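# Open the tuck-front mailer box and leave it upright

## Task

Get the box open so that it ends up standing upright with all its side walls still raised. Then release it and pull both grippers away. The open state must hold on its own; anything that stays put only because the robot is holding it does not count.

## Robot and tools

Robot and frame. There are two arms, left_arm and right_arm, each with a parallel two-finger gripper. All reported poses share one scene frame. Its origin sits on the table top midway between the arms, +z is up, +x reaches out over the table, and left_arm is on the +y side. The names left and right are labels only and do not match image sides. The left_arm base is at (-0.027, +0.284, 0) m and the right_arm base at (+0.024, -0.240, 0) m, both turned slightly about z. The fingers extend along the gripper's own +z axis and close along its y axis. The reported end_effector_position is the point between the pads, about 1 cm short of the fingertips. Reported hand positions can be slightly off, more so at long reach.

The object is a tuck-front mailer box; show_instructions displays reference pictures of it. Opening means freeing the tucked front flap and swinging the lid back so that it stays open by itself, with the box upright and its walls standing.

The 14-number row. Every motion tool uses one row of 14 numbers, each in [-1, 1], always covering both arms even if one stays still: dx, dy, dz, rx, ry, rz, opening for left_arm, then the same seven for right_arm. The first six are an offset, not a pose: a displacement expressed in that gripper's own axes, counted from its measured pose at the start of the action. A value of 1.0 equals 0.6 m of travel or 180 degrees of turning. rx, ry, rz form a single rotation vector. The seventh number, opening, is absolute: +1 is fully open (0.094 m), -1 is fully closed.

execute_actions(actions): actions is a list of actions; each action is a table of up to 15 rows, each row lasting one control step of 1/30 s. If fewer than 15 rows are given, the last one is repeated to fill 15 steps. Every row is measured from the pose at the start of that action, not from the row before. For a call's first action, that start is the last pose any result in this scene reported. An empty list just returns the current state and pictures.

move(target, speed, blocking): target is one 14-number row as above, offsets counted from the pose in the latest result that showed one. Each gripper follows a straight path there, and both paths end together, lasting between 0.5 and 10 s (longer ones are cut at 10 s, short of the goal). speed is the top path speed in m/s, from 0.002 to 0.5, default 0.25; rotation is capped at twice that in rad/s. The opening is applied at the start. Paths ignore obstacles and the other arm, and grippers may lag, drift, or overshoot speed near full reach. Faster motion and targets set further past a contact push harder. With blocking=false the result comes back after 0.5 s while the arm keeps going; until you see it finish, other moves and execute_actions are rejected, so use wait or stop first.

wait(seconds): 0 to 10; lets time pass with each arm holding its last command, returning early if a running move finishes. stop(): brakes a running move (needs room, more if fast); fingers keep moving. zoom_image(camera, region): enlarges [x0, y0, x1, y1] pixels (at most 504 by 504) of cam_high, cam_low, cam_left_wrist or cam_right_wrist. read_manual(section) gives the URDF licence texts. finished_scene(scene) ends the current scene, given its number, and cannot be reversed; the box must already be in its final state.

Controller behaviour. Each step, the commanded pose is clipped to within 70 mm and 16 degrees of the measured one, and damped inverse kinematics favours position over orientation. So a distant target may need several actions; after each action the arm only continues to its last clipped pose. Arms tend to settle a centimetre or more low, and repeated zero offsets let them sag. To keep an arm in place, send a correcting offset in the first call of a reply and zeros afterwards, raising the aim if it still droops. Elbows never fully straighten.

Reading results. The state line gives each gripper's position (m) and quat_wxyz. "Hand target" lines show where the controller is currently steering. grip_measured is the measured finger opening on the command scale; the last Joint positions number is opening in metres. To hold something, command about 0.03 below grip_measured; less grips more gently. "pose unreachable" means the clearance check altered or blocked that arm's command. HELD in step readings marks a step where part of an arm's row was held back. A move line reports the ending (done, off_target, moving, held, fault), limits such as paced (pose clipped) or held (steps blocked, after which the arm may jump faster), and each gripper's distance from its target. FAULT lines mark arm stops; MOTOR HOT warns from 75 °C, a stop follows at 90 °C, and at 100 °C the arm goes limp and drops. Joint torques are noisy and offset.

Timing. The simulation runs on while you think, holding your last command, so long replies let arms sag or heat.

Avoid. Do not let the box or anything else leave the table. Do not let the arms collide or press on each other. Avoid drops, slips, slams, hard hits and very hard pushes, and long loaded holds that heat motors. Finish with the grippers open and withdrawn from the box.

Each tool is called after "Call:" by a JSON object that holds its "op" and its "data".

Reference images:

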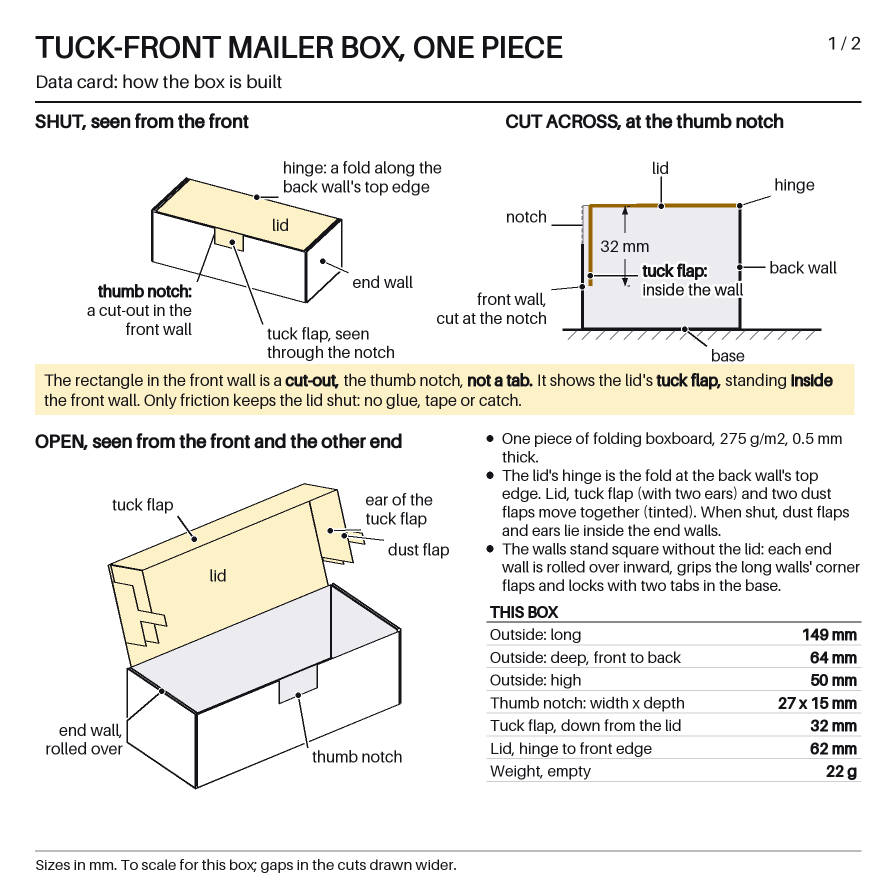

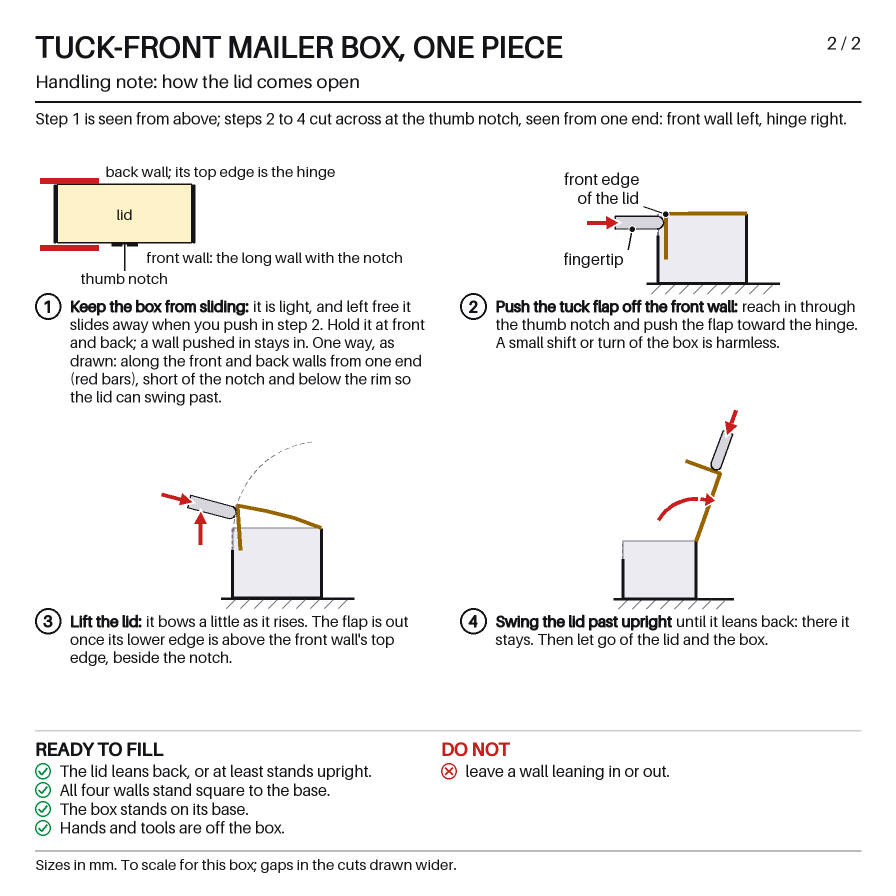

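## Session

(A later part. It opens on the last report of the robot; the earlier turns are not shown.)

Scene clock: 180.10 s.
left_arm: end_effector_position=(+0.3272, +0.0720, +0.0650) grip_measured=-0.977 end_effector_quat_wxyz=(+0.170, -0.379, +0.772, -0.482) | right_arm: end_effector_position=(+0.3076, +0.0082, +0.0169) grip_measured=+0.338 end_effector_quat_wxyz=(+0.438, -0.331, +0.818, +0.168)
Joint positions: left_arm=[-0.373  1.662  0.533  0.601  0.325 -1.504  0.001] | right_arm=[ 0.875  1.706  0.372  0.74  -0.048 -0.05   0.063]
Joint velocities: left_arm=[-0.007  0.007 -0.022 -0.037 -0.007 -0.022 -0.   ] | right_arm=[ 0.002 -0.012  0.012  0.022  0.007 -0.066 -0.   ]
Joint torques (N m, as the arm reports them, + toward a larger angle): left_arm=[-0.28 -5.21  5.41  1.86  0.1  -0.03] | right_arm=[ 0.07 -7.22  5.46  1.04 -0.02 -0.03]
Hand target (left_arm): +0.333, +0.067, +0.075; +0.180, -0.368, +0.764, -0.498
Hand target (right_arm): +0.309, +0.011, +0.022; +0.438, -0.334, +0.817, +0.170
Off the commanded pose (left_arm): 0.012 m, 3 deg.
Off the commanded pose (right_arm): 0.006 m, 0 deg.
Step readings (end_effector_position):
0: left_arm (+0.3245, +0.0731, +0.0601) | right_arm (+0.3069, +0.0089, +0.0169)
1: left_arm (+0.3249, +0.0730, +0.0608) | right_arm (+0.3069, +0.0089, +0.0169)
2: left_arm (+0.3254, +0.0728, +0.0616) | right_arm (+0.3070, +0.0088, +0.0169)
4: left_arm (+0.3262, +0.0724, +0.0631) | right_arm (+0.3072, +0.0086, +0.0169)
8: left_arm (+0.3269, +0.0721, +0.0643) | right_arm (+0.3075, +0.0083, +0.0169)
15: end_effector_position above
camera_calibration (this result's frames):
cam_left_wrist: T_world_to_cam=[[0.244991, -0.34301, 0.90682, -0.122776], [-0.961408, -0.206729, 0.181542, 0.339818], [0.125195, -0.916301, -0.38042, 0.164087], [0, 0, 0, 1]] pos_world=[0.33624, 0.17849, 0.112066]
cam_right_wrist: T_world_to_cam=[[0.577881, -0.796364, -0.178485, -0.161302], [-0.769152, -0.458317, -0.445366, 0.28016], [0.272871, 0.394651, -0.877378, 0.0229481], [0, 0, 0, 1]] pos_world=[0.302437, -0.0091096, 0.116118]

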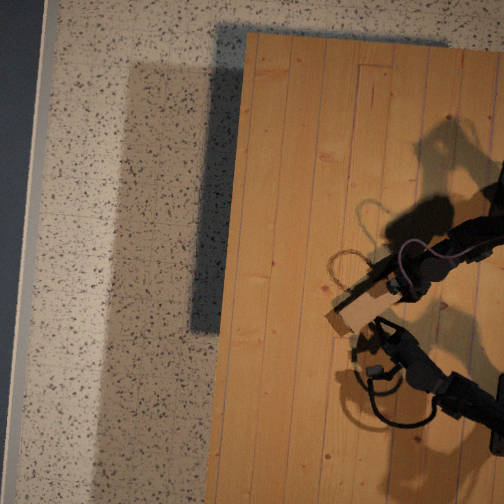

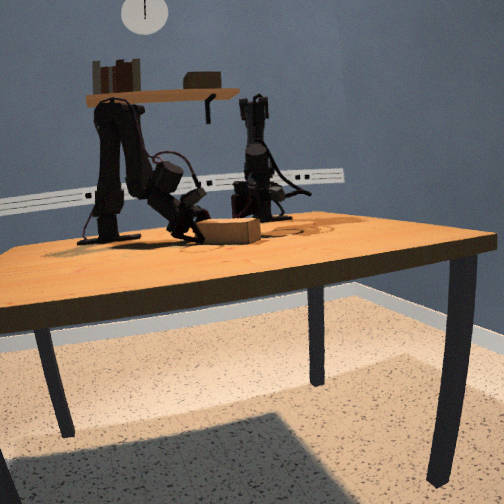

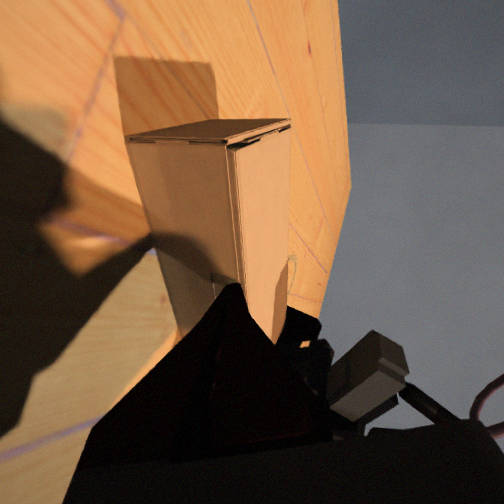

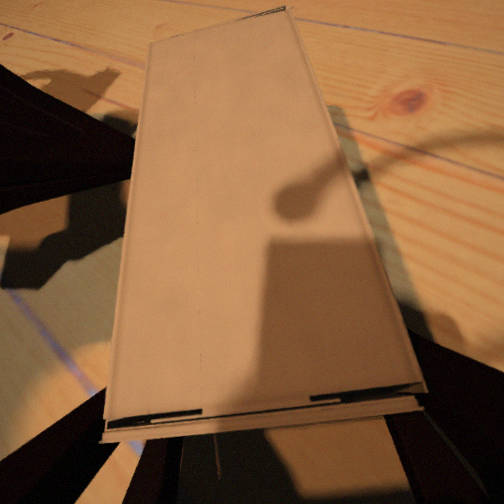

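Lid is rising.

Call:
{"op": "execute_actions", "data": {"actions": [[[0,-0.038,0.002,0.028,0,0.009,-1,-0.01,0,0,0,0,0,0.33]],[[0,-0.038,0.002,0.028,0,0.009,-1,-0.01,0,0,0,0,0,0.33]]]}}

Scene clock: 187.50 s.
left_arm: end_effector_position=(+0.3403, +0.0664, +0.0934) grip_measured=-0.977 end_effector_quat_wxyz=(+0.205, -0.355, +0.746, -0.525) | right_arm: end_effector_position=(+0.3077, +0.0080, +0.0169) grip_measured=+0.338 end_effector_quat_wxyz=(+0.438, -0.331, +0.819, +0.168)
Joint positions: left_arm=[-0.373  1.662  0.533  0.734  0.325 -1.509  0.001] | right_arm=[ 0.875  1.706  0.372  0.74  -0.047 -0.049  0.063]
Joint velocities: left_arm=[ 0.007 -0.022 -0.017  0.037 -0.051 -0.022  0.   ] | right_arm=[ 0.017  0.002  0.002  0.022 -0.066  0.022  0.   ]
Joint torques (N m, as the arm reports them, + toward a larger angle): left_arm=[-0.25 -5.16  5.35  1.78  0.08 -0.02] | right_arm=[ 0.03 -7.23  5.51  1.07 -0.02  0.01]
Hand target (left_arm): +0.343, +0.063, +0.099; +0.210, -0.347, +0.742, -0.534
Hand target (right_arm): +0.310, +0.010, +0.022; +0.438, -0.331, +0.819, +0.168
Off the commanded pose (left_arm): 0.007 m, 2 deg.
Off the commanded pose (right_arm): 0.006 m, 0 deg.
Step readings (end_effector_position; steps 1 to 15: 1st action; 16 to 30: 2nd action):
0: left_arm (+0.3273, +0.0720, +0.0651) | right_arm (+0.3076, +0.0082, +0.0169)
1: left_arm (+0.3278, +0.0717, +0.0661) | right_arm (+0.3077, +0.0081, +0.0169)
2: left_arm (+0.3287, +0.0714, +0.0677) | right_arm (+0.3077, +0.0080, +0.0169)
4: left_arm (+0.3309, +0.0704, +0.0721) | right_arm (+0.3077, +0.0080, +0.0169)
8: left_arm (+0.3331, +0.0695, +0.0766) | right_arm (+0.3077, +0.0080, +0.0169)
15: left_arm (+0.3342, +0.0690, +0.0790) | right_arm (+0.3077, +0.0080, +0.0169)
16: left_arm (+0.3349, +0.0687, +0.0805) | right_arm (+0.3077, +0.0080, +0.0169)
17: left_arm (+0.3357, +0.0684, +0.0824) | right_arm (+0.3077, +0.0080, +0.0169)
19: left_arm (+0.3376, +0.0676, +0.0867) | right_arm (+0.3077, +0.0080, +0.0169)
23: left_arm (+0.3393, +0.0668, +0.0910) | right_arm (+0.3077, +0.0080, +0.0169)
30: end_effector_position above
camera_calibration (this result's frames):
cam_left_wrist: T_world_to_cam=[[0.13523, -0.291158, 0.947069, -0.123494], [-0.976406, -0.201575, 0.077449, 0.360523], [0.168356, -0.935198, -0.311547, 0.148293], [0, 0, 0, 1]] pos_world=[0.343751, 0.1754, 0.135235]
cam_right_wrist: T_world_to_cam=[[0.576782, -0.797164, -0.178473, -0.161158], [-0.769791, -0.457273, -0.445335, 0.280381], [0.273394, 0.394248, -0.877396, 0.0228083], [0, 0, 0, 1]] pos_world=[0.302552, -0.00925094, 0.116113]

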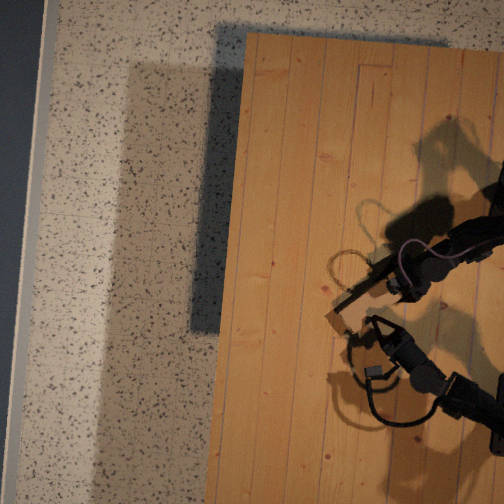

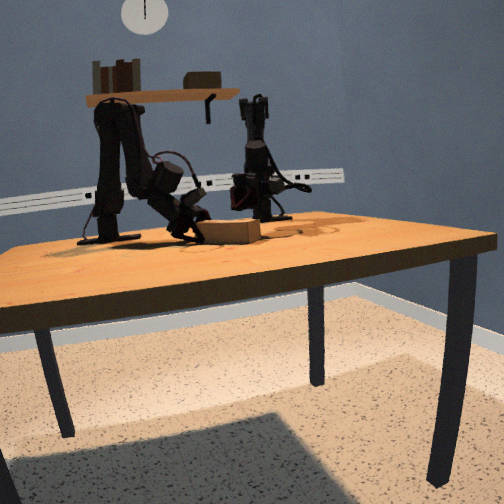

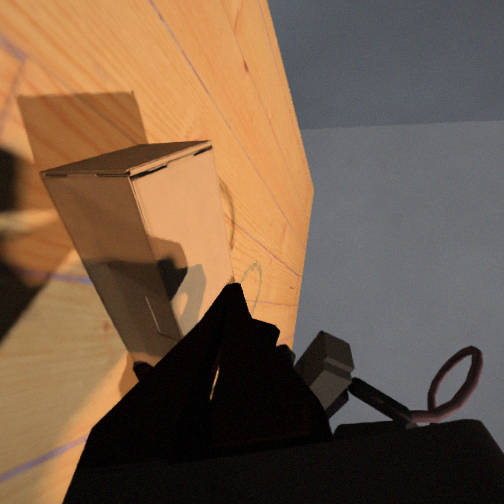

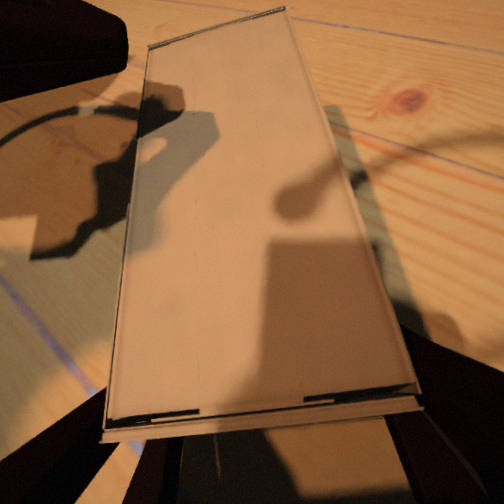

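Call:
{"op": "execute_actions", "data": {"actions": [[[0,-0.008,0,0.006,0,0.002,-1,-0.01,-0.012,0,0.013,0,0,0.33]],[[0,0.054,-0.004,-0.041,0,-0.014,-1,-0.01,0,0,0,0,0,0.33]]]}}

Call:
{"op": "execute_actions", "data": {"actions": []}}

Scene clock: 199.13 s.
left_arm: end_effector_position=(+0.3289, +0.0713, +0.0682) grip_measured=-0.977 end_effector_quat_wxyz=(+0.173, -0.378, +0.768, -0.487) | right_arm: end_effector_position=(+0.3098, +0.0057, +0.0168) grip_measured=+0.338 end_effector_quat_wxyz=(+0.440, -0.324, +0.822, +0.162)
Joint positions: left_arm=[-0.373  1.662  0.533  0.617  0.325 -1.509  0.001] | right_arm=[ 0.875  1.706  0.372  0.74  -0.029 -0.042  0.063]
Joint velocities: left_arm=[-0.002 -0.012  0.012 -0.037 -0.007  0.081  0.001] | right_arm=[-0.012  0.002 -0.007 -0.022 -0.037 -0.051  0.   ]
Joint torques (N m, as the arm reports them, + toward a larger angle): left_arm=[ 0.35 -5.59  4.9   1.31  0.05  0.  ] | right_arm=[ 0.19 -7.16  5.37  1.06 -0.02  0.  ]
Hand target (left_arm): +0.329, +0.074, +0.065; +0.172, -0.383, +0.770, -0.481
Hand target (right_arm): +0.312, +0.008, +0.022; +0.441, -0.325, +0.821, +0.162
Off the commanded pose (left_arm): 0.005 m, 1 deg.
Off the commanded pose (right_arm): 0.006 m, 0 deg.
Step readings (end_effector_position; steps 1 to 15: 1st action; 16 to 30: 2nd action):
0: left_arm (+0.3404, +0.0663, +0.0939) | right_arm (+0.3077, +0.0080, +0.0169)
1: left_arm (+0.3404, +0.0663, +0.0939) | right_arm (+0.3081, +0.0077, +0.0169)
2: left_arm (+0.3404, +0.0663, +0.0939) | right_arm (+0.3085, +0.0072, +0.0169)
4: left_arm (+0.3404, +0.0663, +0.0939) | right_arm (+0.3091, +0.0066, +0.0168)
8: left_arm (+0.3404, +0.0663, +0.0939) | right_arm (+0.3096, +0.0059, +0.0168)
15: left_arm (+0.3404, +0.0663, +0.0939) | right_arm (+0.3098, +0.0057, +0.0168)
16: left_arm (+0.3395, +0.0668, +0.0914) | right_arm (+0.3098, +0.0057, +0.0168)
17: left_arm (+0.3381, +0.0674, +0.0878) | right_arm (+0.3098, +0.0057, +0.0168)
19: left_arm (+0.3345, +0.0689, +0.0798) | right_arm (+0.3098, +0.0057, +0.0168)
23: left_arm (+0.3309, +0.0704, +0.0721) | right_arm (+0.3098, +0.0057, +0.0168)
30: end_effector_position above
camera_calibration (this result's frames):
cam_left_wrist: T_world_to_cam=[[0.235755, -0.333748, 0.912706, -0.124413], [-0.962852, -0.207465, 0.172844, 0.341847], [0.131668, -0.919549, -0.370261, 0.161845], [0, 0, 0, 1]] pos_world=[0.337169, 0.178223, 0.114391]
cam_right_wrist: T_world_to_cam=[[0.562251, -0.808304, -0.174693, -0.15973], [-0.777175, -0.444281, -0.44566, 0.283098], [0.282616, 0.386341, -0.877991, 0.0203029], [0, 0, 0, 1]] pos_world=[0.304088, -0.0111791, 0.116088]

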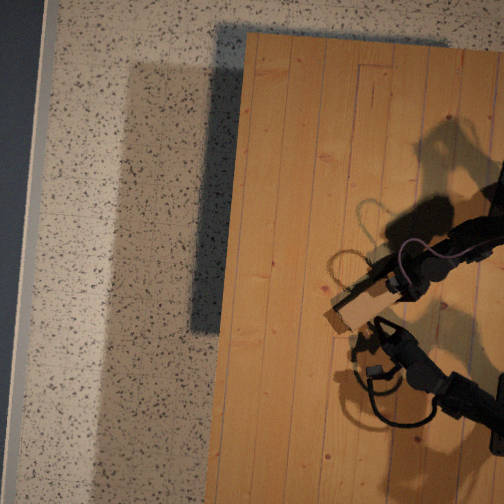

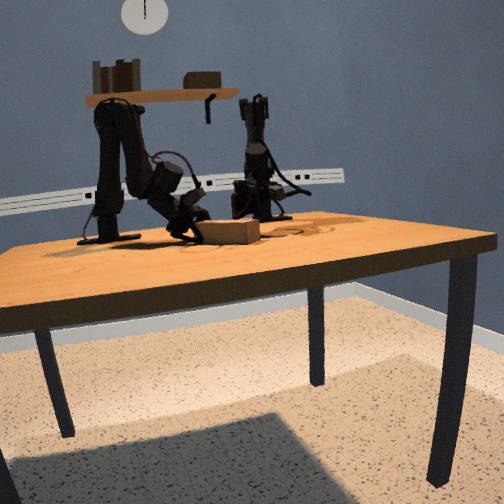

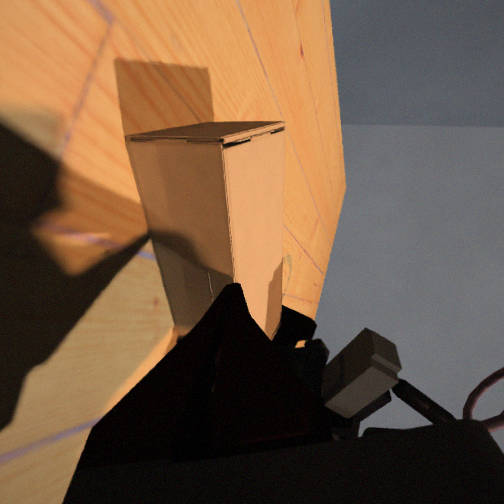

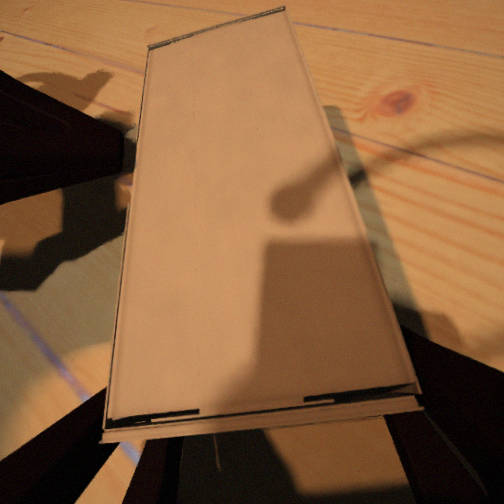

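Scene clock: 199.13 s.
left_arm: end_effector_position=(+0.3289, +0.0713, +0.0682) grip_measured=-0.977 end_effector_quat_wxyz=(+0.173, -0.378, +0.768, -0.487) | right_arm: end_effector_position=(+0.3098, +0.0057, +0.0168) grip_measured=+0.338 end_effector_quat_wxyz=(+0.440, -0.324, +0.822, +0.162)
Joint positions: left_arm=[-0.373  1.662  0.533  0.617  0.325 -1.509  0.001] | right_arm=[ 0.875  1.706  0.372  0.74  -0.029 -0.042  0.063]
Joint velocities: left_arm=[-0.002 -0.012  0.012 -0.037 -0.007  0.081  0.001] | right_arm=[-0.012  0.002 -0.007 -0.022 -0.037 -0.051  0.   ]
Joint torques (N m, as the arm reports them, + toward a larger angle): left_arm=[ 0.35 -5.59  4.9   1.31  0.05  0.  ] | right_arm=[ 0.19 -7.16  5.37  1.06 -0.02  0.  ]
Hand target (left_arm): +0.329, +0.074, +0.065; +0.172, -0.383, +0.770, -0.481
Hand target (right_arm): +0.312, +0.008, +0.022; +0.441, -0.325, +0.821, +0.162
Off the commanded pose (left_arm): 0.005 m, 1 deg.
Off the commanded pose (right_arm): 0.006 m, 0 deg.
camera_calibration (this result's frames):
cam_left_wrist: T_world_to_cam=[[0.235755, -0.333748, 0.912706, -0.124413], [-0.962852, -0.207465, 0.172844, 0.341847], [0.131668, -0.919549, -0.370261, 0.161845], [0, 0, 0, 1]] pos_world=[0.337169, 0.178223, 0.114391]
cam_right_wrist: T_world_to_cam=[[0.562251, -0.808304, -0.174693, -0.15973], [-0.777175, -0.444281, -0.44566, 0.283098], [0.282616, 0.386341, -0.877991, 0.0203029], [0, 0, 0, 1]] pos_world=[0.304088, -0.0111791, 0.116088]

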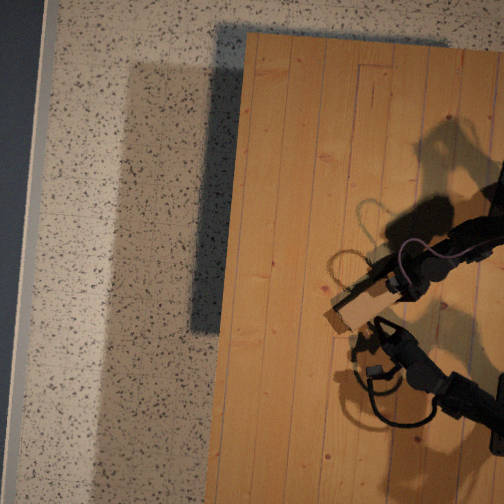

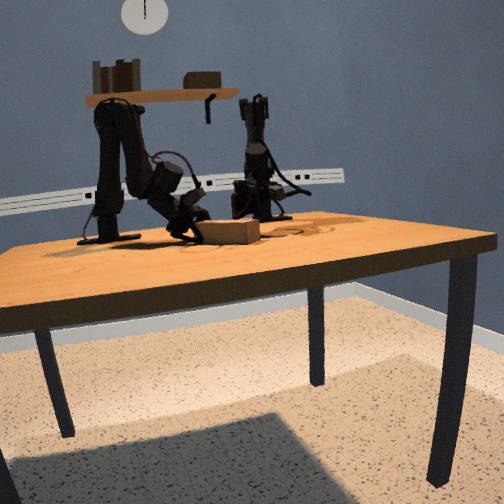

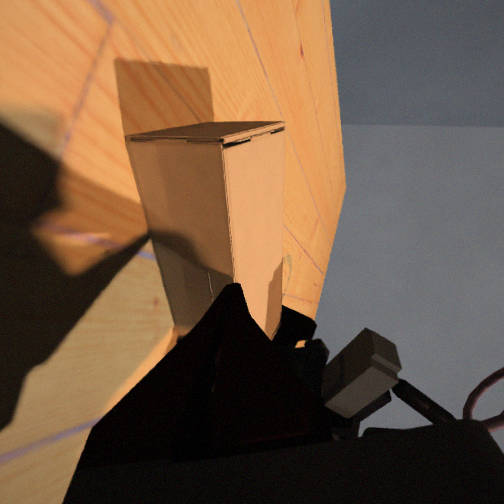

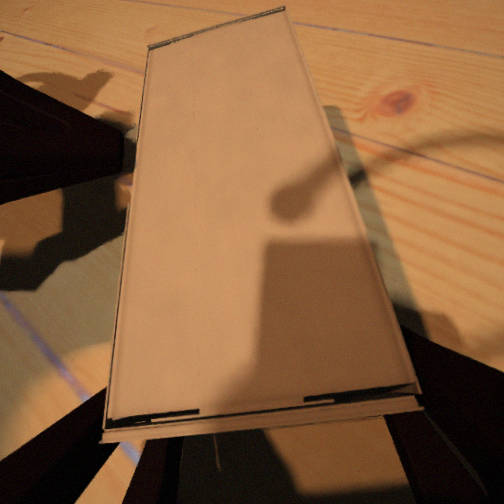

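Call:
{"op": "execute_actions", "data": {"actions": [[[0,0.018,0,-0.0137,0,-0.0046,-1,-0.01,0,0,0,0,0,0.345]],[[0,0,0,0,0,0,-1,-0.01,0.021,0,-0.022,0,-0.012,0.345]]]}}

Scene clock: 210.67 s.
left_arm: end_effector_position=(+0.3254, +0.0728, +0.0616) grip_measured=-0.977 end_effector_quat_wxyz=(+0.164, -0.384, +0.773, -0.477) | right_arm: end_effector_position=(+0.3068, +0.0091, +0.0169) grip_measured=+0.346 end_effector_quat_wxyz=(+0.437, -0.335, +0.817, +0.170)
Joint positions: left_arm=[-0.373  1.662  0.533  0.585  0.325 -1.509  0.001] | right_arm=[ 0.875  1.706  0.372  0.74  -0.055 -0.054  0.063]
Joint velocities: left_arm=[ 0.002 -0.002  0.017 -0.11  -0.037  0.022  0.001] | right_arm=[ 0.012 -0.012  0.012 -0.007  0.037  0.022  0.   ]
Joint torques (N m, as the arm reports them, + toward a larger angle): left_arm=[-0.01 -5.66  4.79  1.44  0.08 -0.02] | right_arm=[ 0.25 -7.07  5.58  1.06 -0.38 -0.17]
Hand target (left_arm): +0.325, +0.073, +0.062; +0.164, -0.384, +0.773, -0.477
Hand target (right_arm): +0.304, +0.017, +0.022; +0.433, -0.353, +0.809, +0.183
Off the commanded pose (left_arm): 0.000 m, 0 deg.
Off the commanded pose (right_arm): 0.010 m, 3 deg.
Step readings (end_effector_position; steps 1 to 15: 1st action; 16 to 30: 2nd action):
0: left_arm (+0.3285, +0.0714, +0.0674) | right_arm (+0.3098, +0.0057, +0.0168)
1: left_arm (+0.3282, +0.0716, +0.0668) | right_arm (+0.3098, +0.0057, +0.0168)
2: left_arm (+0.3278, +0.0718, +0.0660) | right_arm (+0.3098, +0.0057, +0.0168)
4: left_arm (+0.3268, +0.0722, +0.0642) | right_arm (+0.3098, +0.0057, +0.0168)
8: left_arm (+0.3259, +0.0725, +0.0626) | right_arm (+0.3098, +0.0057, +0.0168)
15: left_arm (+0.3255, +0.0727, +0.0618) | right_arm (+0.3098, +0.0057, +0.0168)
16: left_arm (+0.3255, +0.0727, +0.0618) | right_arm (+0.3090, +0.0067, +0.0168)
17: left_arm (+0.3255, +0.0727, +0.0618) | right_arm (+0.3078, +0.0079, +0.0169)
19: left_arm (+0.3255, +0.0727, +0.0618) | right_arm (+0.3070, +0.0089, +0.0169)
23: left_arm (+0.3254, +0.0728, +0.0617) | right_arm (+0.3068, +0.0090, +0.0169)
30: end_effector_position above
camera_calibration (this result's frames):
cam_left_wrist: T_world_to_cam=[[0.262479, -0.345172, 0.901089, -0.124174], [-0.95738, -0.209804, 0.198508, 0.336685], [0.120532, -0.914789, -0.38553, 0.165481], [0, 0, 0, 1]] pos_world=[0.334983, 0.179157, 0.108855]
cam_right_wrist: T_world_to_cam=[[0.584456, -0.791535, -0.178557, -0.162159], [-0.765282, -0.464559, -0.445566, 0.278832], [0.269731, 0.39706, -0.877262, 0.0237851], [0, 0, 0, 1]] pos_world=[0.301744, -0.00826494, 0.116149]

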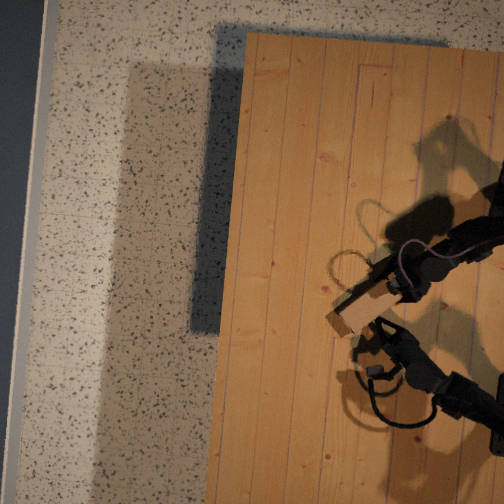

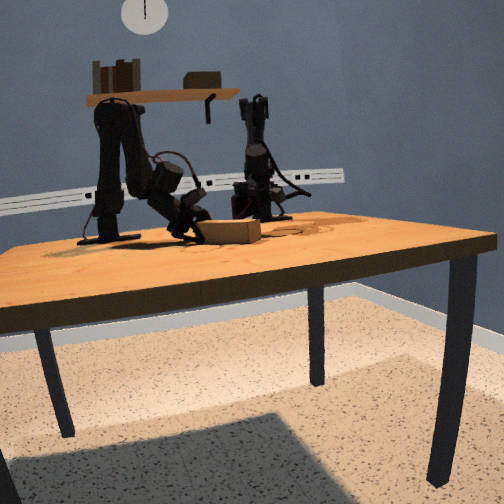

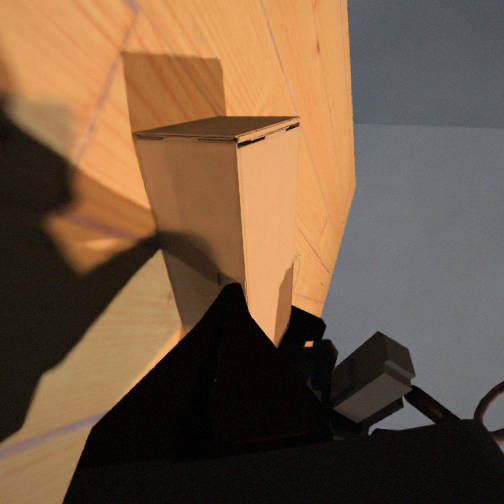

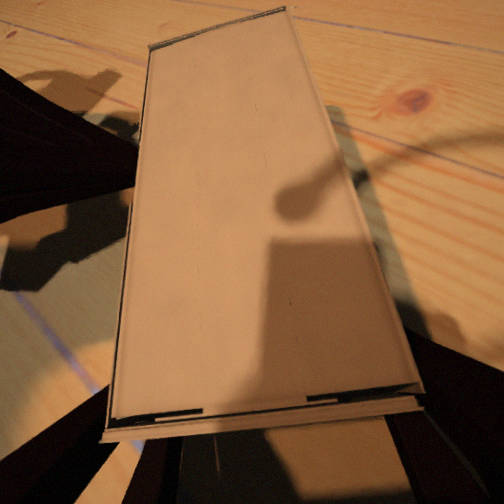

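Preloaded with about 2 N. Lift.

Call:
{"op": "execute_actions", "data": {"actions": [[[0,-0.034,0.002,0.025,0,0.008,-1,-0.01,0.016,0,-0.017,0,-0.01,0.35]],[[0,-0.034,0.002,0.025,0,0.008,-1,-0.01,0.016,0,-0.017,0,-0.01,0.35]]]}}

Scene clock: 215.60 s.
left_arm: end_effector_position=(+0.3278, +0.0704, +0.0678) grip_measured=-0.977 end_effector_quat_wxyz=(+0.169, -0.377, +0.769, -0.488) | right_arm: end_effector_position=(+0.3076, +0.0081, +0.0169) grip_measured=+0.351 end_effector_quat_wxyz=(+0.438, -0.334, +0.817, +0.170)
Joint positions: left_arm=[-0.373  1.662  0.533  0.614  0.332 -1.511  0.001] | right_arm=[ 0.871  1.706  0.372  0.74  -0.056 -0.056  0.063]
Joint velocities: left_arm=[-0.007 -0.002 -0.007 -0.066  0.007  0.007 -0.001] | right_arm=[-0.002  0.012 -0.002 -0.051 -0.066 -0.051 -0.   ]
Joint torques (N m, as the arm reports them, + toward a larger angle): left_arm=[-0.22 -5.43  5.19  2.19  0.08 -0.04] | right_arm=[ 0.39 -7.17  5.38  1.07 -0.45 -0.26]
Hand target (left_arm): +0.336, +0.066, +0.083; +0.187, -0.363, +0.756, -0.511
Hand target (right_arm): +0.303, +0.018, +0.022; +0.433, -0.359, +0.806, +0.185
Off the commanded pose (left_arm): 0.018 m, 4 deg.
Off the commanded pose (right_arm): 0.012 m, 4 deg.
Step readings (end_effector_position; steps 1 to 15: 1st action; 16 to 30: 2nd action):
0: left_arm (+0.3253, +0.0728, +0.0615) | right_arm (+0.3068, +0.0091, +0.0169)
1: left_arm (+0.3257, +0.0726, +0.0623) | right_arm (+0.3066, +0.0092, +0.0169)
2: left_arm (+0.3261, +0.0721, +0.0633) | right_arm (+0.3066, +0.0093, +0.0169)
4: left_arm (+0.3265, +0.0717, +0.0645) | right_arm (+0.3069, +0.0090, +0.0169)
8: left_arm (+0.3269, +0.0714, +0.0653) | right_arm (+0.3071, +0.0087, +0.0169)
15: left_arm (+0.3270, +0.0712, +0.0657) | right_arm (+0.3072, +0.0086, +0.0169)
16: left_arm (+0.3271, +0.0711, +0.0660) | right_arm (+0.3072, +0.0086, +0.0169)
17: left_arm (+0.3273, +0.0709, +0.0664) | right_arm (+0.3074, +0.0084, +0.0169)
19: left_arm (+0.3276, +0.0706, +0.0672) | right_arm (+0.3075, +0.0082, +0.0169)
23: left_arm (+0.3278, +0.0704, +0.0678) | right_arm (+0.3076, +0.0081, +0.0169)
30: end_effector_position above
camera_calibration (this result's frames):
cam_left_wrist: T_world_to_cam=[[0.23887, -0.332039, 0.912519, -0.12516], [-0.963013, -0.201667, 0.178707, 0.339891], [0.124687, -0.921456, -0.36793, 0.163328], [0, 0, 0, 1]] pos_world=[0.336852, 0.177486, 0.113564]
cam_right_wrist: T_world_to_cam=[[0.583075, -0.792711, -0.177853, -0.16302], [-0.765905, -0.463349, -0.445754, 0.279221], [0.270947, 0.396127, -0.877309, 0.0235866], [0, 0, 0, 1]] pos_world=[0.30252, -0.00919463, 0.116163]

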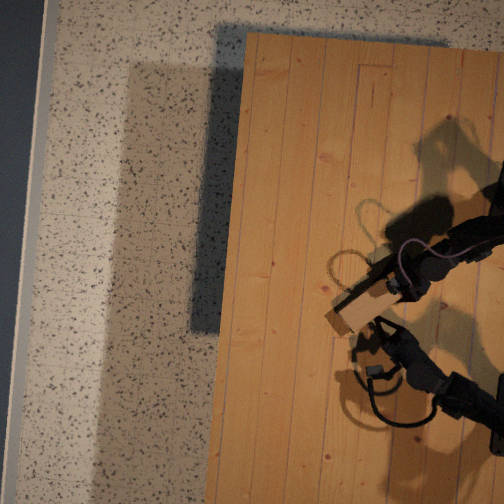

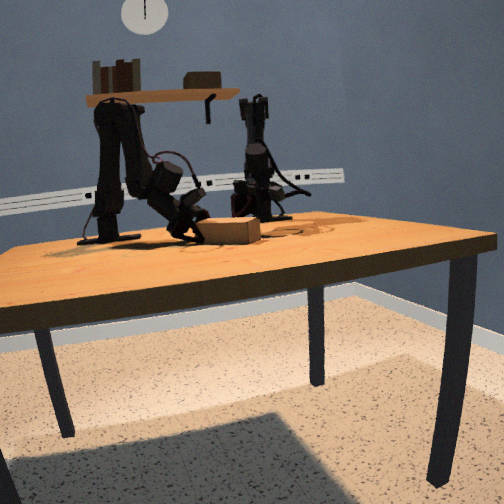

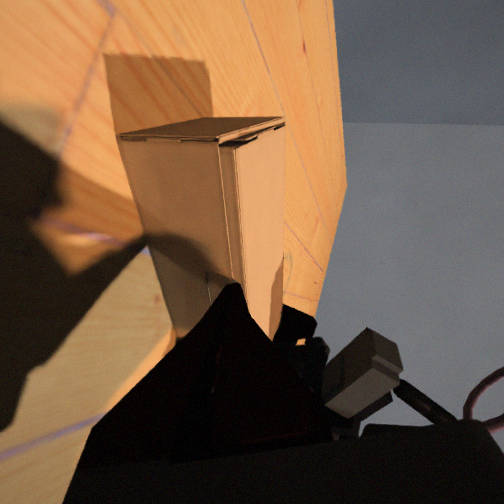

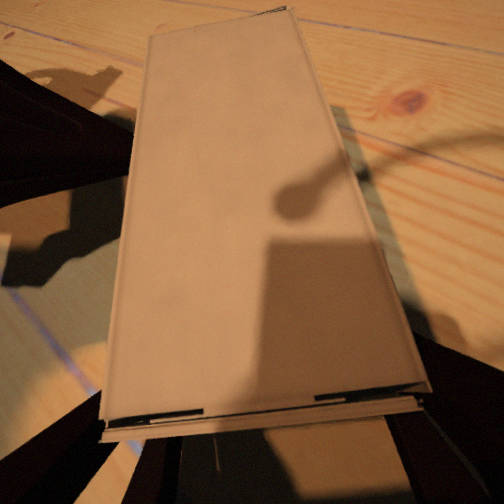

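Call:
{"op": "execute_actions", "data": {"actions": [[[0,-0.04,0.002,0.03,0,0.01,-1,-0.01,0.012,0,-0.013,0,-0.008,0.35]],[[0,-0.04,0.002,0.03,0,0.01,-1,-0.01,0.012,0,-0.013,0,-0.008,0.35]]]}}

Scene clock: 221.37 s.
left_arm: end_effector_position=(+0.3415, +0.0643, +0.0996) grip_measured=-0.977 end_effector_quat_wxyz=(+0.208, -0.349, +0.740, -0.535) | right_arm: end_effector_position=(+0.3018, +0.0138, +0.0168) grip_measured=+0.351 end_effector_quat_wxyz=(+0.433, -0.357, +0.808, +0.182)
Joint positions: left_arm=[-0.373  1.662  0.533  0.761  0.334 -1.515  0.001] | right_arm=[ 0.87   1.706  0.372  0.738 -0.104 -0.088  0.063]
Joint velocities: left_arm=[-0.007  0.007 -0.012  0.022 -0.037 -0.007  0.   ] | right_arm=[-0.002 -0.002  0.002  0.037 -0.037  0.037  0.   ]
Joint torques (N m, as the arm reports them, + toward a larger angle): left_arm=[-0.24 -5.06  5.31  1.78  0.08 -0.02] | right_arm=[ 0.11 -7.22  5.59  1.03 -0.18 -0.06]
Hand target (left_arm): +0.344, +0.061, +0.105; +0.213, -0.342, +0.736, -0.544
Hand target (right_arm): +0.302, +0.018, +0.022; +0.431, -0.364, +0.804, +0.187
Off the commanded pose (left_arm): 0.007 m, 1 deg.
Off the commanded pose (right_arm): 0.007 m, 1 deg.
Step readings (end_effector_position; steps 1 to 15: 1st action; 16 to 30: 2nd action):
0: left_arm (+0.3278, +0.0704, +0.0678) | right_arm (+0.3076, +0.0081, +0.0169)
1: left_arm (+0.3280, +0.0702, +0.0684) | right_arm (+0.3077, +0.0080, +0.0169)
2: left_arm (+0.3283, +0.0701, +0.0689) | right_arm (+0.3079, +0.0078, +0.0169)
4: left_arm (+0.3296, +0.0694, +0.0716) | right_arm (+0.3080, +0.0077, +0.0169)
8: left_arm (+0.3326, +0.0681, +0.0780) | right_arm (+0.3065, +0.0093, +0.0169)
15: left_arm (+0.3350, +0.0671, +0.0833) | right_arm (+0.3049, +0.0109, +0.0169)
16: left_arm (+0.3357, +0.0668, +0.0849) | right_arm (+0.3045, +0.0113, +0.0170)
17: left_arm (+0.3366, +0.0664, +0.0871) | right_arm (+0.3040, +0.0118, +0.0169)
19: left_arm (+0.3386, +0.0655, +0.0920) | right_arm (+0.3031, +0.0126, +0.0169)
23: left_arm (+0.3405, +0.0647, +0.0969) | right_arm (+0.3023, +0.0134, +0.0169)
30: end_effector_position above
camera_calibration (this result's frames):
cam_left_wrist: T_world_to_cam=[[0.115077, -0.274711, 0.954616, -0.12507], [-0.978922, -0.194593, 0.0620087, 0.362745], [0.168727, -0.94163, -0.291314, 0.146302], [0, 0, 0, 1]] pos_world=[0.344807, 0.173991, 0.13952]
cam_right_wrist: T_world_to_cam=[[0.626589, -0.758688, -0.178266, -0.168705], [-0.738761, -0.505355, -0.445925, 0.269752], [0.24823, 0.411108, -0.877139, 0.0294695], [0, 0, 0, 1]] pos_world=[0.297676, -0.00378931, 0.116063]

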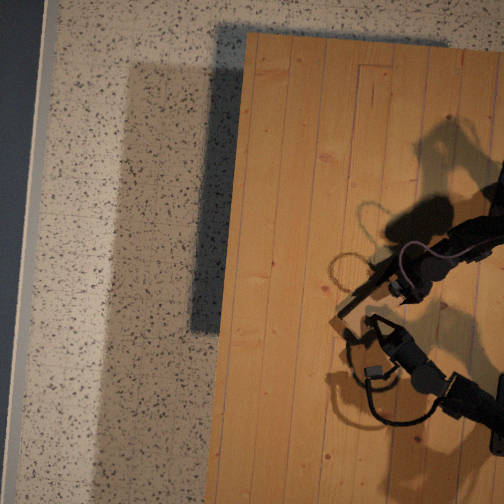

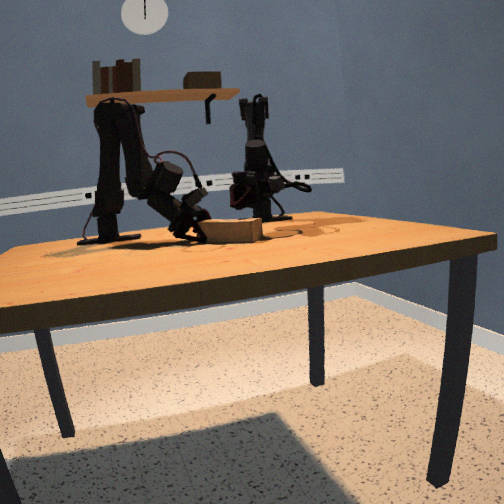

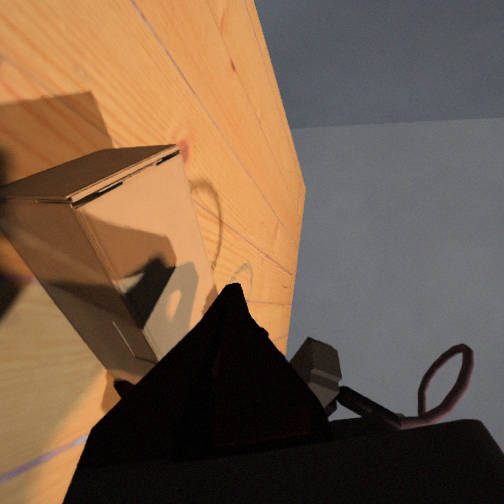

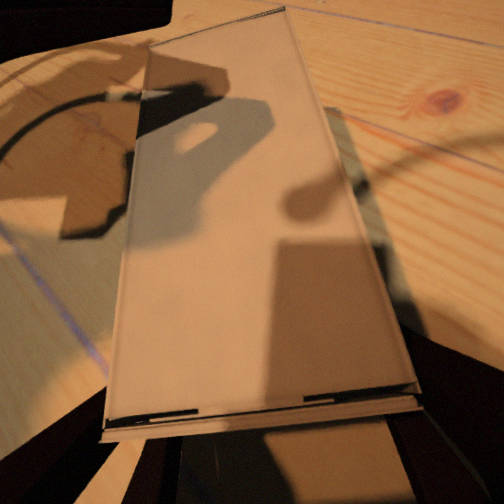

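Call:
{"op": "execute_actions", "data": {"actions": [[[0,-0.008,0,0.006,0,0.002,-1,-0.01,-0.03,0,0.032,0,0.018,0.345]],[[0,0.055,-0.004,-0.042,0,-0.014,-1,-0.01,0,0,0,0,0,0.345]],[[0,0.05,-0.003,-0.038,0,-0.013,-1,-0.01,0,0,0,0,0,0.345]],[[0,0,0,0,0,0,-0.8,-0.01,0,0,0,0,0,0.345]]]}}

Scene clock: 239.63 s.
left_arm: end_effector_position=(+0.3178, +0.0744, +0.0508) grip_measured=-0.803 end_effector_quat_wxyz=(+0.144, -0.395, +0.782, -0.461) | right_arm: end_effector_position=(+0.3120, +0.0039, +0.0171) grip_measured=+0.350 end_effector_quat_wxyz=(+0.441, -0.318, +0.824, +0.161)
Joint positions: left_arm=[-0.373  1.662  0.533  0.529  0.334 -1.516  0.009] | right_arm=[ 0.87   1.706  0.374  0.739 -0.024 -0.034  0.063]
Joint velocities: left_arm=[-0.007  0.007  0.002  0.007 -0.022  0.037 -0.   ] | right_arm=[ 0.007 -0.007  0.002  0.051 -0.007 -0.051 -0.   ]
Joint torques (N m, as the arm reports them, + toward a larger angle): left_arm=[ 0.02 -5.59  4.79  1.37  0.09 -0.01] | right_arm=[ 0.01 -7.21  5.39  1.05 -0.01 -0.02]
Hand target (left_arm): +0.318, +0.074, +0.051; +0.144, -0.394, +0.782, -0.461
Hand target (right_arm): +0.314, +0.006, +0.022; +0.441, -0.318, +0.824, +0.161
Off the commanded pose (left_arm): 0.000 m, 0 deg.
Off the commanded pose (right_arm): 0.006 m, 0 deg.
Step readings (end_effector_position; steps 1 to 15: 1st action; 16 to 30: 2nd action; 31 to 45: 3rd action; 46 to 60: 4th action):
0: left_arm (+0.3417, +0.0642, +0.1002) | right_arm (+0.3017, +0.0139, +0.0168)
1: left_arm (+0.3417, +0.0642, +0.1002) | right_arm (+0.3029, +0.0126, +0.0167)
2: left_arm (+0.3417, +0.0642, +0.1002) | right_arm (+0.3047, +0.0108, +0.0166)
4: left_arm (+0.3417, +0.0642, +0.1002) | right_arm (+0.3072, +0.0082, +0.0166)
8: left_arm (+0.3417, +0.0642, +0.1002) | right_arm (+0.3099, +0.0052, +0.0165)
15: left_arm (+0.3417, +0.0642, +0.1002) | right_arm (+0.3120, +0.0040, +0.0172)
16: left_arm (+0.3407, +0.0646, +0.0975) | right_arm (+0.3120, +0.0039, +0.0171)
17: left_arm (+0.3393, +0.0652, +0.0938) | right_arm (+0.3120, +0.0039, +0.0171)
19: left_arm (+0.3359, +0.0667, +0.0853) | right_arm (+0.3120, +0.0039, +0.0171)
23: left_arm (+0.3323, +0.0682, +0.0773) | right_arm (+0.3120, +0.0039, +0.0171)
30: left_arm (+0.3303, +0.0691, +0.0732) | right_arm (+0.3120, +0.0039, +0.0171)
31: left_arm (+0.3291, +0.0696, +0.0708) | right_arm (+0.3120, +0.0039, +0.0171)
32: left_arm (+0.3275, +0.0703, +0.0677) | right_arm (+0.3120, +0.0039, +0.0171)
34: left_arm (+0.3237, +0.0719, +0.0606) | right_arm (+0.3120, +0.0039, +0.0171)
38: left_arm (+0.3199, +0.0735, +0.0541) | right_arm (+0.3120, +0.0039, +0.0171)
45: left_arm (+0.3179, +0.0744, +0.0508) | right_arm (+0.3120, +0.0039, +0.0171)
46: left_arm (+0.3178, +0.0744, +0.0508) | right_arm (+0.3120, +0.0039, +0.0171)
47: left_arm (+0.3178, +0.0744, +0.0508) | right_arm (+0.3120, +0.0039, +0.0171)
49: left_arm (+0.3178, +0.0744, +0.0508) | right_arm (+0.3120, +0.0039, +0.0171)
53: left_arm (+0.3178, +0.0744, +0.0508) | right_arm (+0.3120, +0.0039, +0.0171)
60: end_effector_position above
camera_calibration (this result's frames):
cam_left_wrist: T_world_to_cam=[[0.311551, -0.358317, 0.880082, -0.125416], [-0.945523, -0.208963, 0.24964, 0.325506], [0.0944547, -0.909914, -0.4039, 0.172561], [0, 0, 0, 1]] pos_world=[0.330547, 0.180096, 0.0988146]
cam_right_wrist: T_world_to_cam=[[0.550838, -0.815303, -0.17849, -0.158686], [-0.784154, -0.43233, -0.445189, 0.286238], [0.285798, 0.38519, -0.877467, 0.0196349], [0, 0, 0, 1]] pos_world=[0.306253, -0.0131918, 0.116335]

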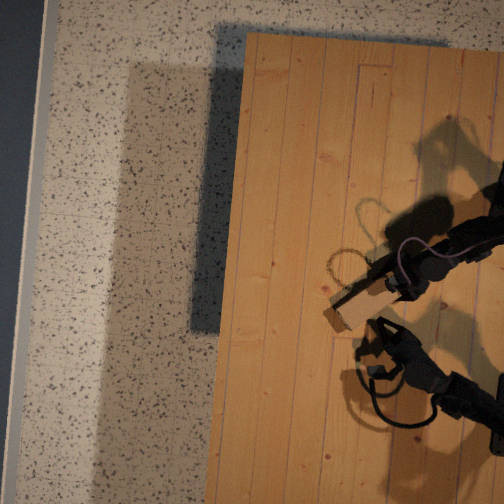

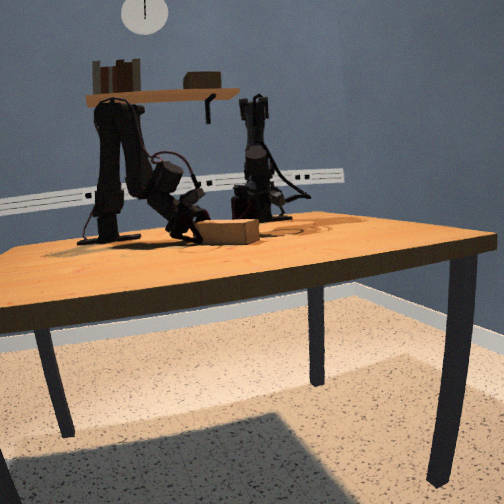

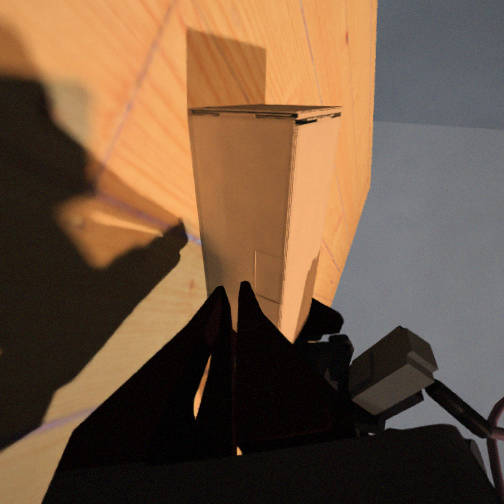

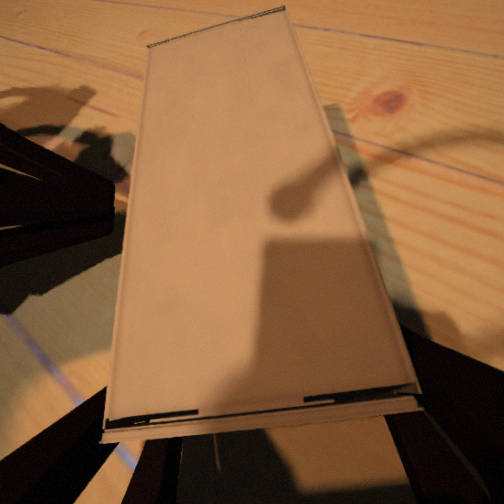

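Call:
{"op": "execute_actions", "data": {"actions": [[[-0.01,0,0,0,-0.011,0,-0.7,-0.01,0,0,0,0,0,0.345]],[[0,0,0,0,0,0,-0.7,-0.01,0.027,0,-0.028,0,-0.016,0.345]]]}}

Call:
{"op": "zoom_image", "data": {"camera": "cam_left_wrist", "region": [170,200,350,380]}}

Scene clock: 251.87 s.
left_arm: end_effector_position=(+0.3207, +0.0781, +0.0499) grip_measured=-0.703 end_effector_quat_wxyz=(+0.154, -0.401, +0.780, -0.455) | right_arm: end_effector_position=(+0.3054, +0.0108, +0.0170) grip_measured=+0.350 end_effector_quat_wxyz=(+0.435, -0.344, +0.813, +0.175)
Joint positions: left_arm=[-0.373  1.662  0.533  0.529  0.307 -1.516  0.014] | right_arm=[ 0.87   1.706  0.374  0.737 -0.078 -0.07   0.063]
Joint velocities: left_arm=[-0.012  0.022 -0.002 -0.081  0.007  0.066 -0.   ] | right_arm=[ 0.017 -0.017  0.002 -0.022 -0.066  0.066 -0.001]
Joint torques (N m, as the arm reports them, + toward a larger angle): left_arm=[-0.03 -5.6   4.8   1.37  0.09 -0.02] | right_arm=[ 0.19 -7.02  5.6   1.04 -0.32 -0.09]
Hand target (left_arm): +0.321, +0.078, +0.050; +0.154, -0.401, +0.780, -0.455
Hand target (right_arm): +0.304, +0.018, +0.022; +0.431, -0.357, +0.807, +0.186
Off the commanded pose (left_arm): 0.000 m, 0 deg.
Off the commanded pose (right_arm): 0.009 m, 2 deg.
Step readings (end_effector_position; steps 1 to 15: 1st action; 16 to 30: 2nd action):
0: left_arm (+0.3178, +0.0744, +0.0508) | right_arm (+0.3120, +0.0039, +0.0171)
1: left_arm (+0.3182, +0.0749, +0.0506) | right_arm (+0.3120, +0.0039, +0.0171)
2: left_arm (+0.3187, +0.0756, +0.0505) | right_arm (+0.3120, +0.0039, +0.0171)
4: left_arm (+0.3195, +0.0766, +0.0503) | right_arm (+0.3120, +0.0039, +0.0171)
8: left_arm (+0.3203, +0.0776, +0.0500) | right_arm (+0.3120, +0.0039, +0.0171)
15: left_arm (+0.3207, +0.0781, +0.0499) | right_arm (+0.3120, +0.0039, +0.0171)
16: left_arm (+0.3207, +0.0781, +0.0499) | right_arm (+0.3109, +0.0051, +0.0170)
17: left_arm (+0.3207, +0.0781, +0.0499) | right_arm (+0.3095, +0.0067, +0.0171)
19: left_arm (+0.3207, +0.0781, +0.0499) | right_arm (+0.3074, +0.0088, +0.0170)
23: left_arm (+0.3207, +0.0781, +0.0499) | right_arm (+0.3055, +0.0107, +0.0170)
30: end_effector_position above
camera_calibration (this result's frames):
cam_left_wrist: T_world_to_cam=[[0.314569, -0.363338, 0.876945, -0.124684], [-0.942004, -0.233303, 0.241244, 0.330428], [0.116941, -0.901973, -0.415655, 0.168037], [0, 0, 0, 1]] pos_world=[0.330836, 0.183352, 0.0994724]
cam_right_wrist: T_world_to_cam=[[0.602249, -0.778108, -0.178452, -0.165564], [-0.754661, -0.482013, -0.44514, 0.275558], [0.260351, 0.402756, -0.877499, 0.0263242], [0, 0, 0, 1]] pos_world=[0.30081, -0.00660686, 0.116216]

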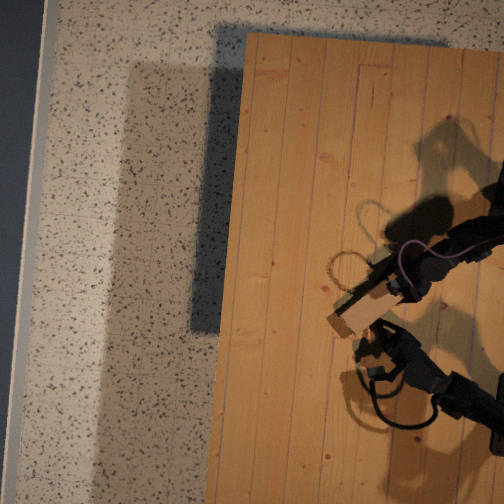

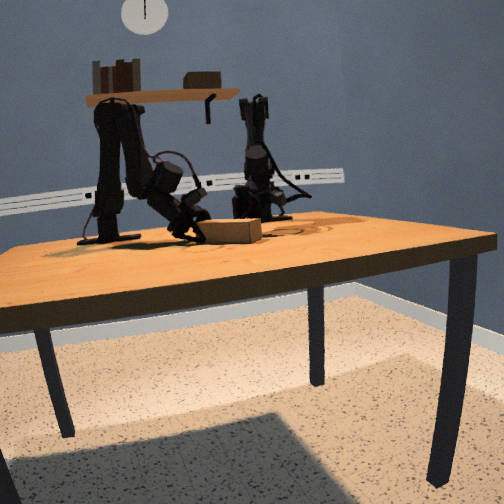

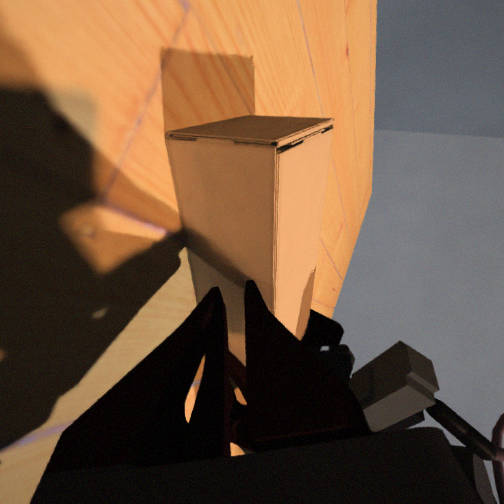

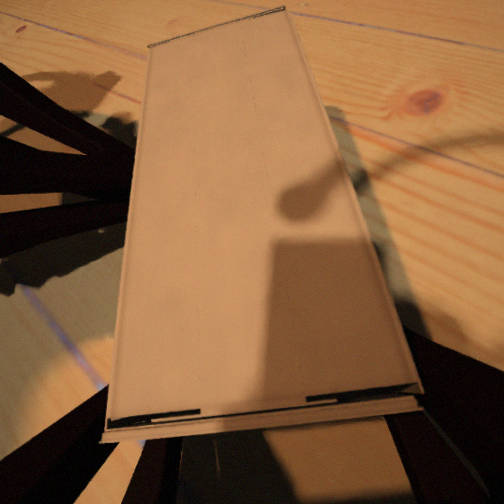

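Region (170, 200, 350, 380) of cam_left_wrist's 504x504 image, scaled by 2.800, with more detail than that image has.

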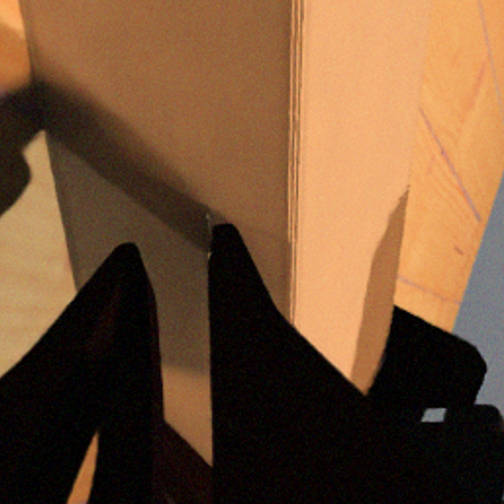

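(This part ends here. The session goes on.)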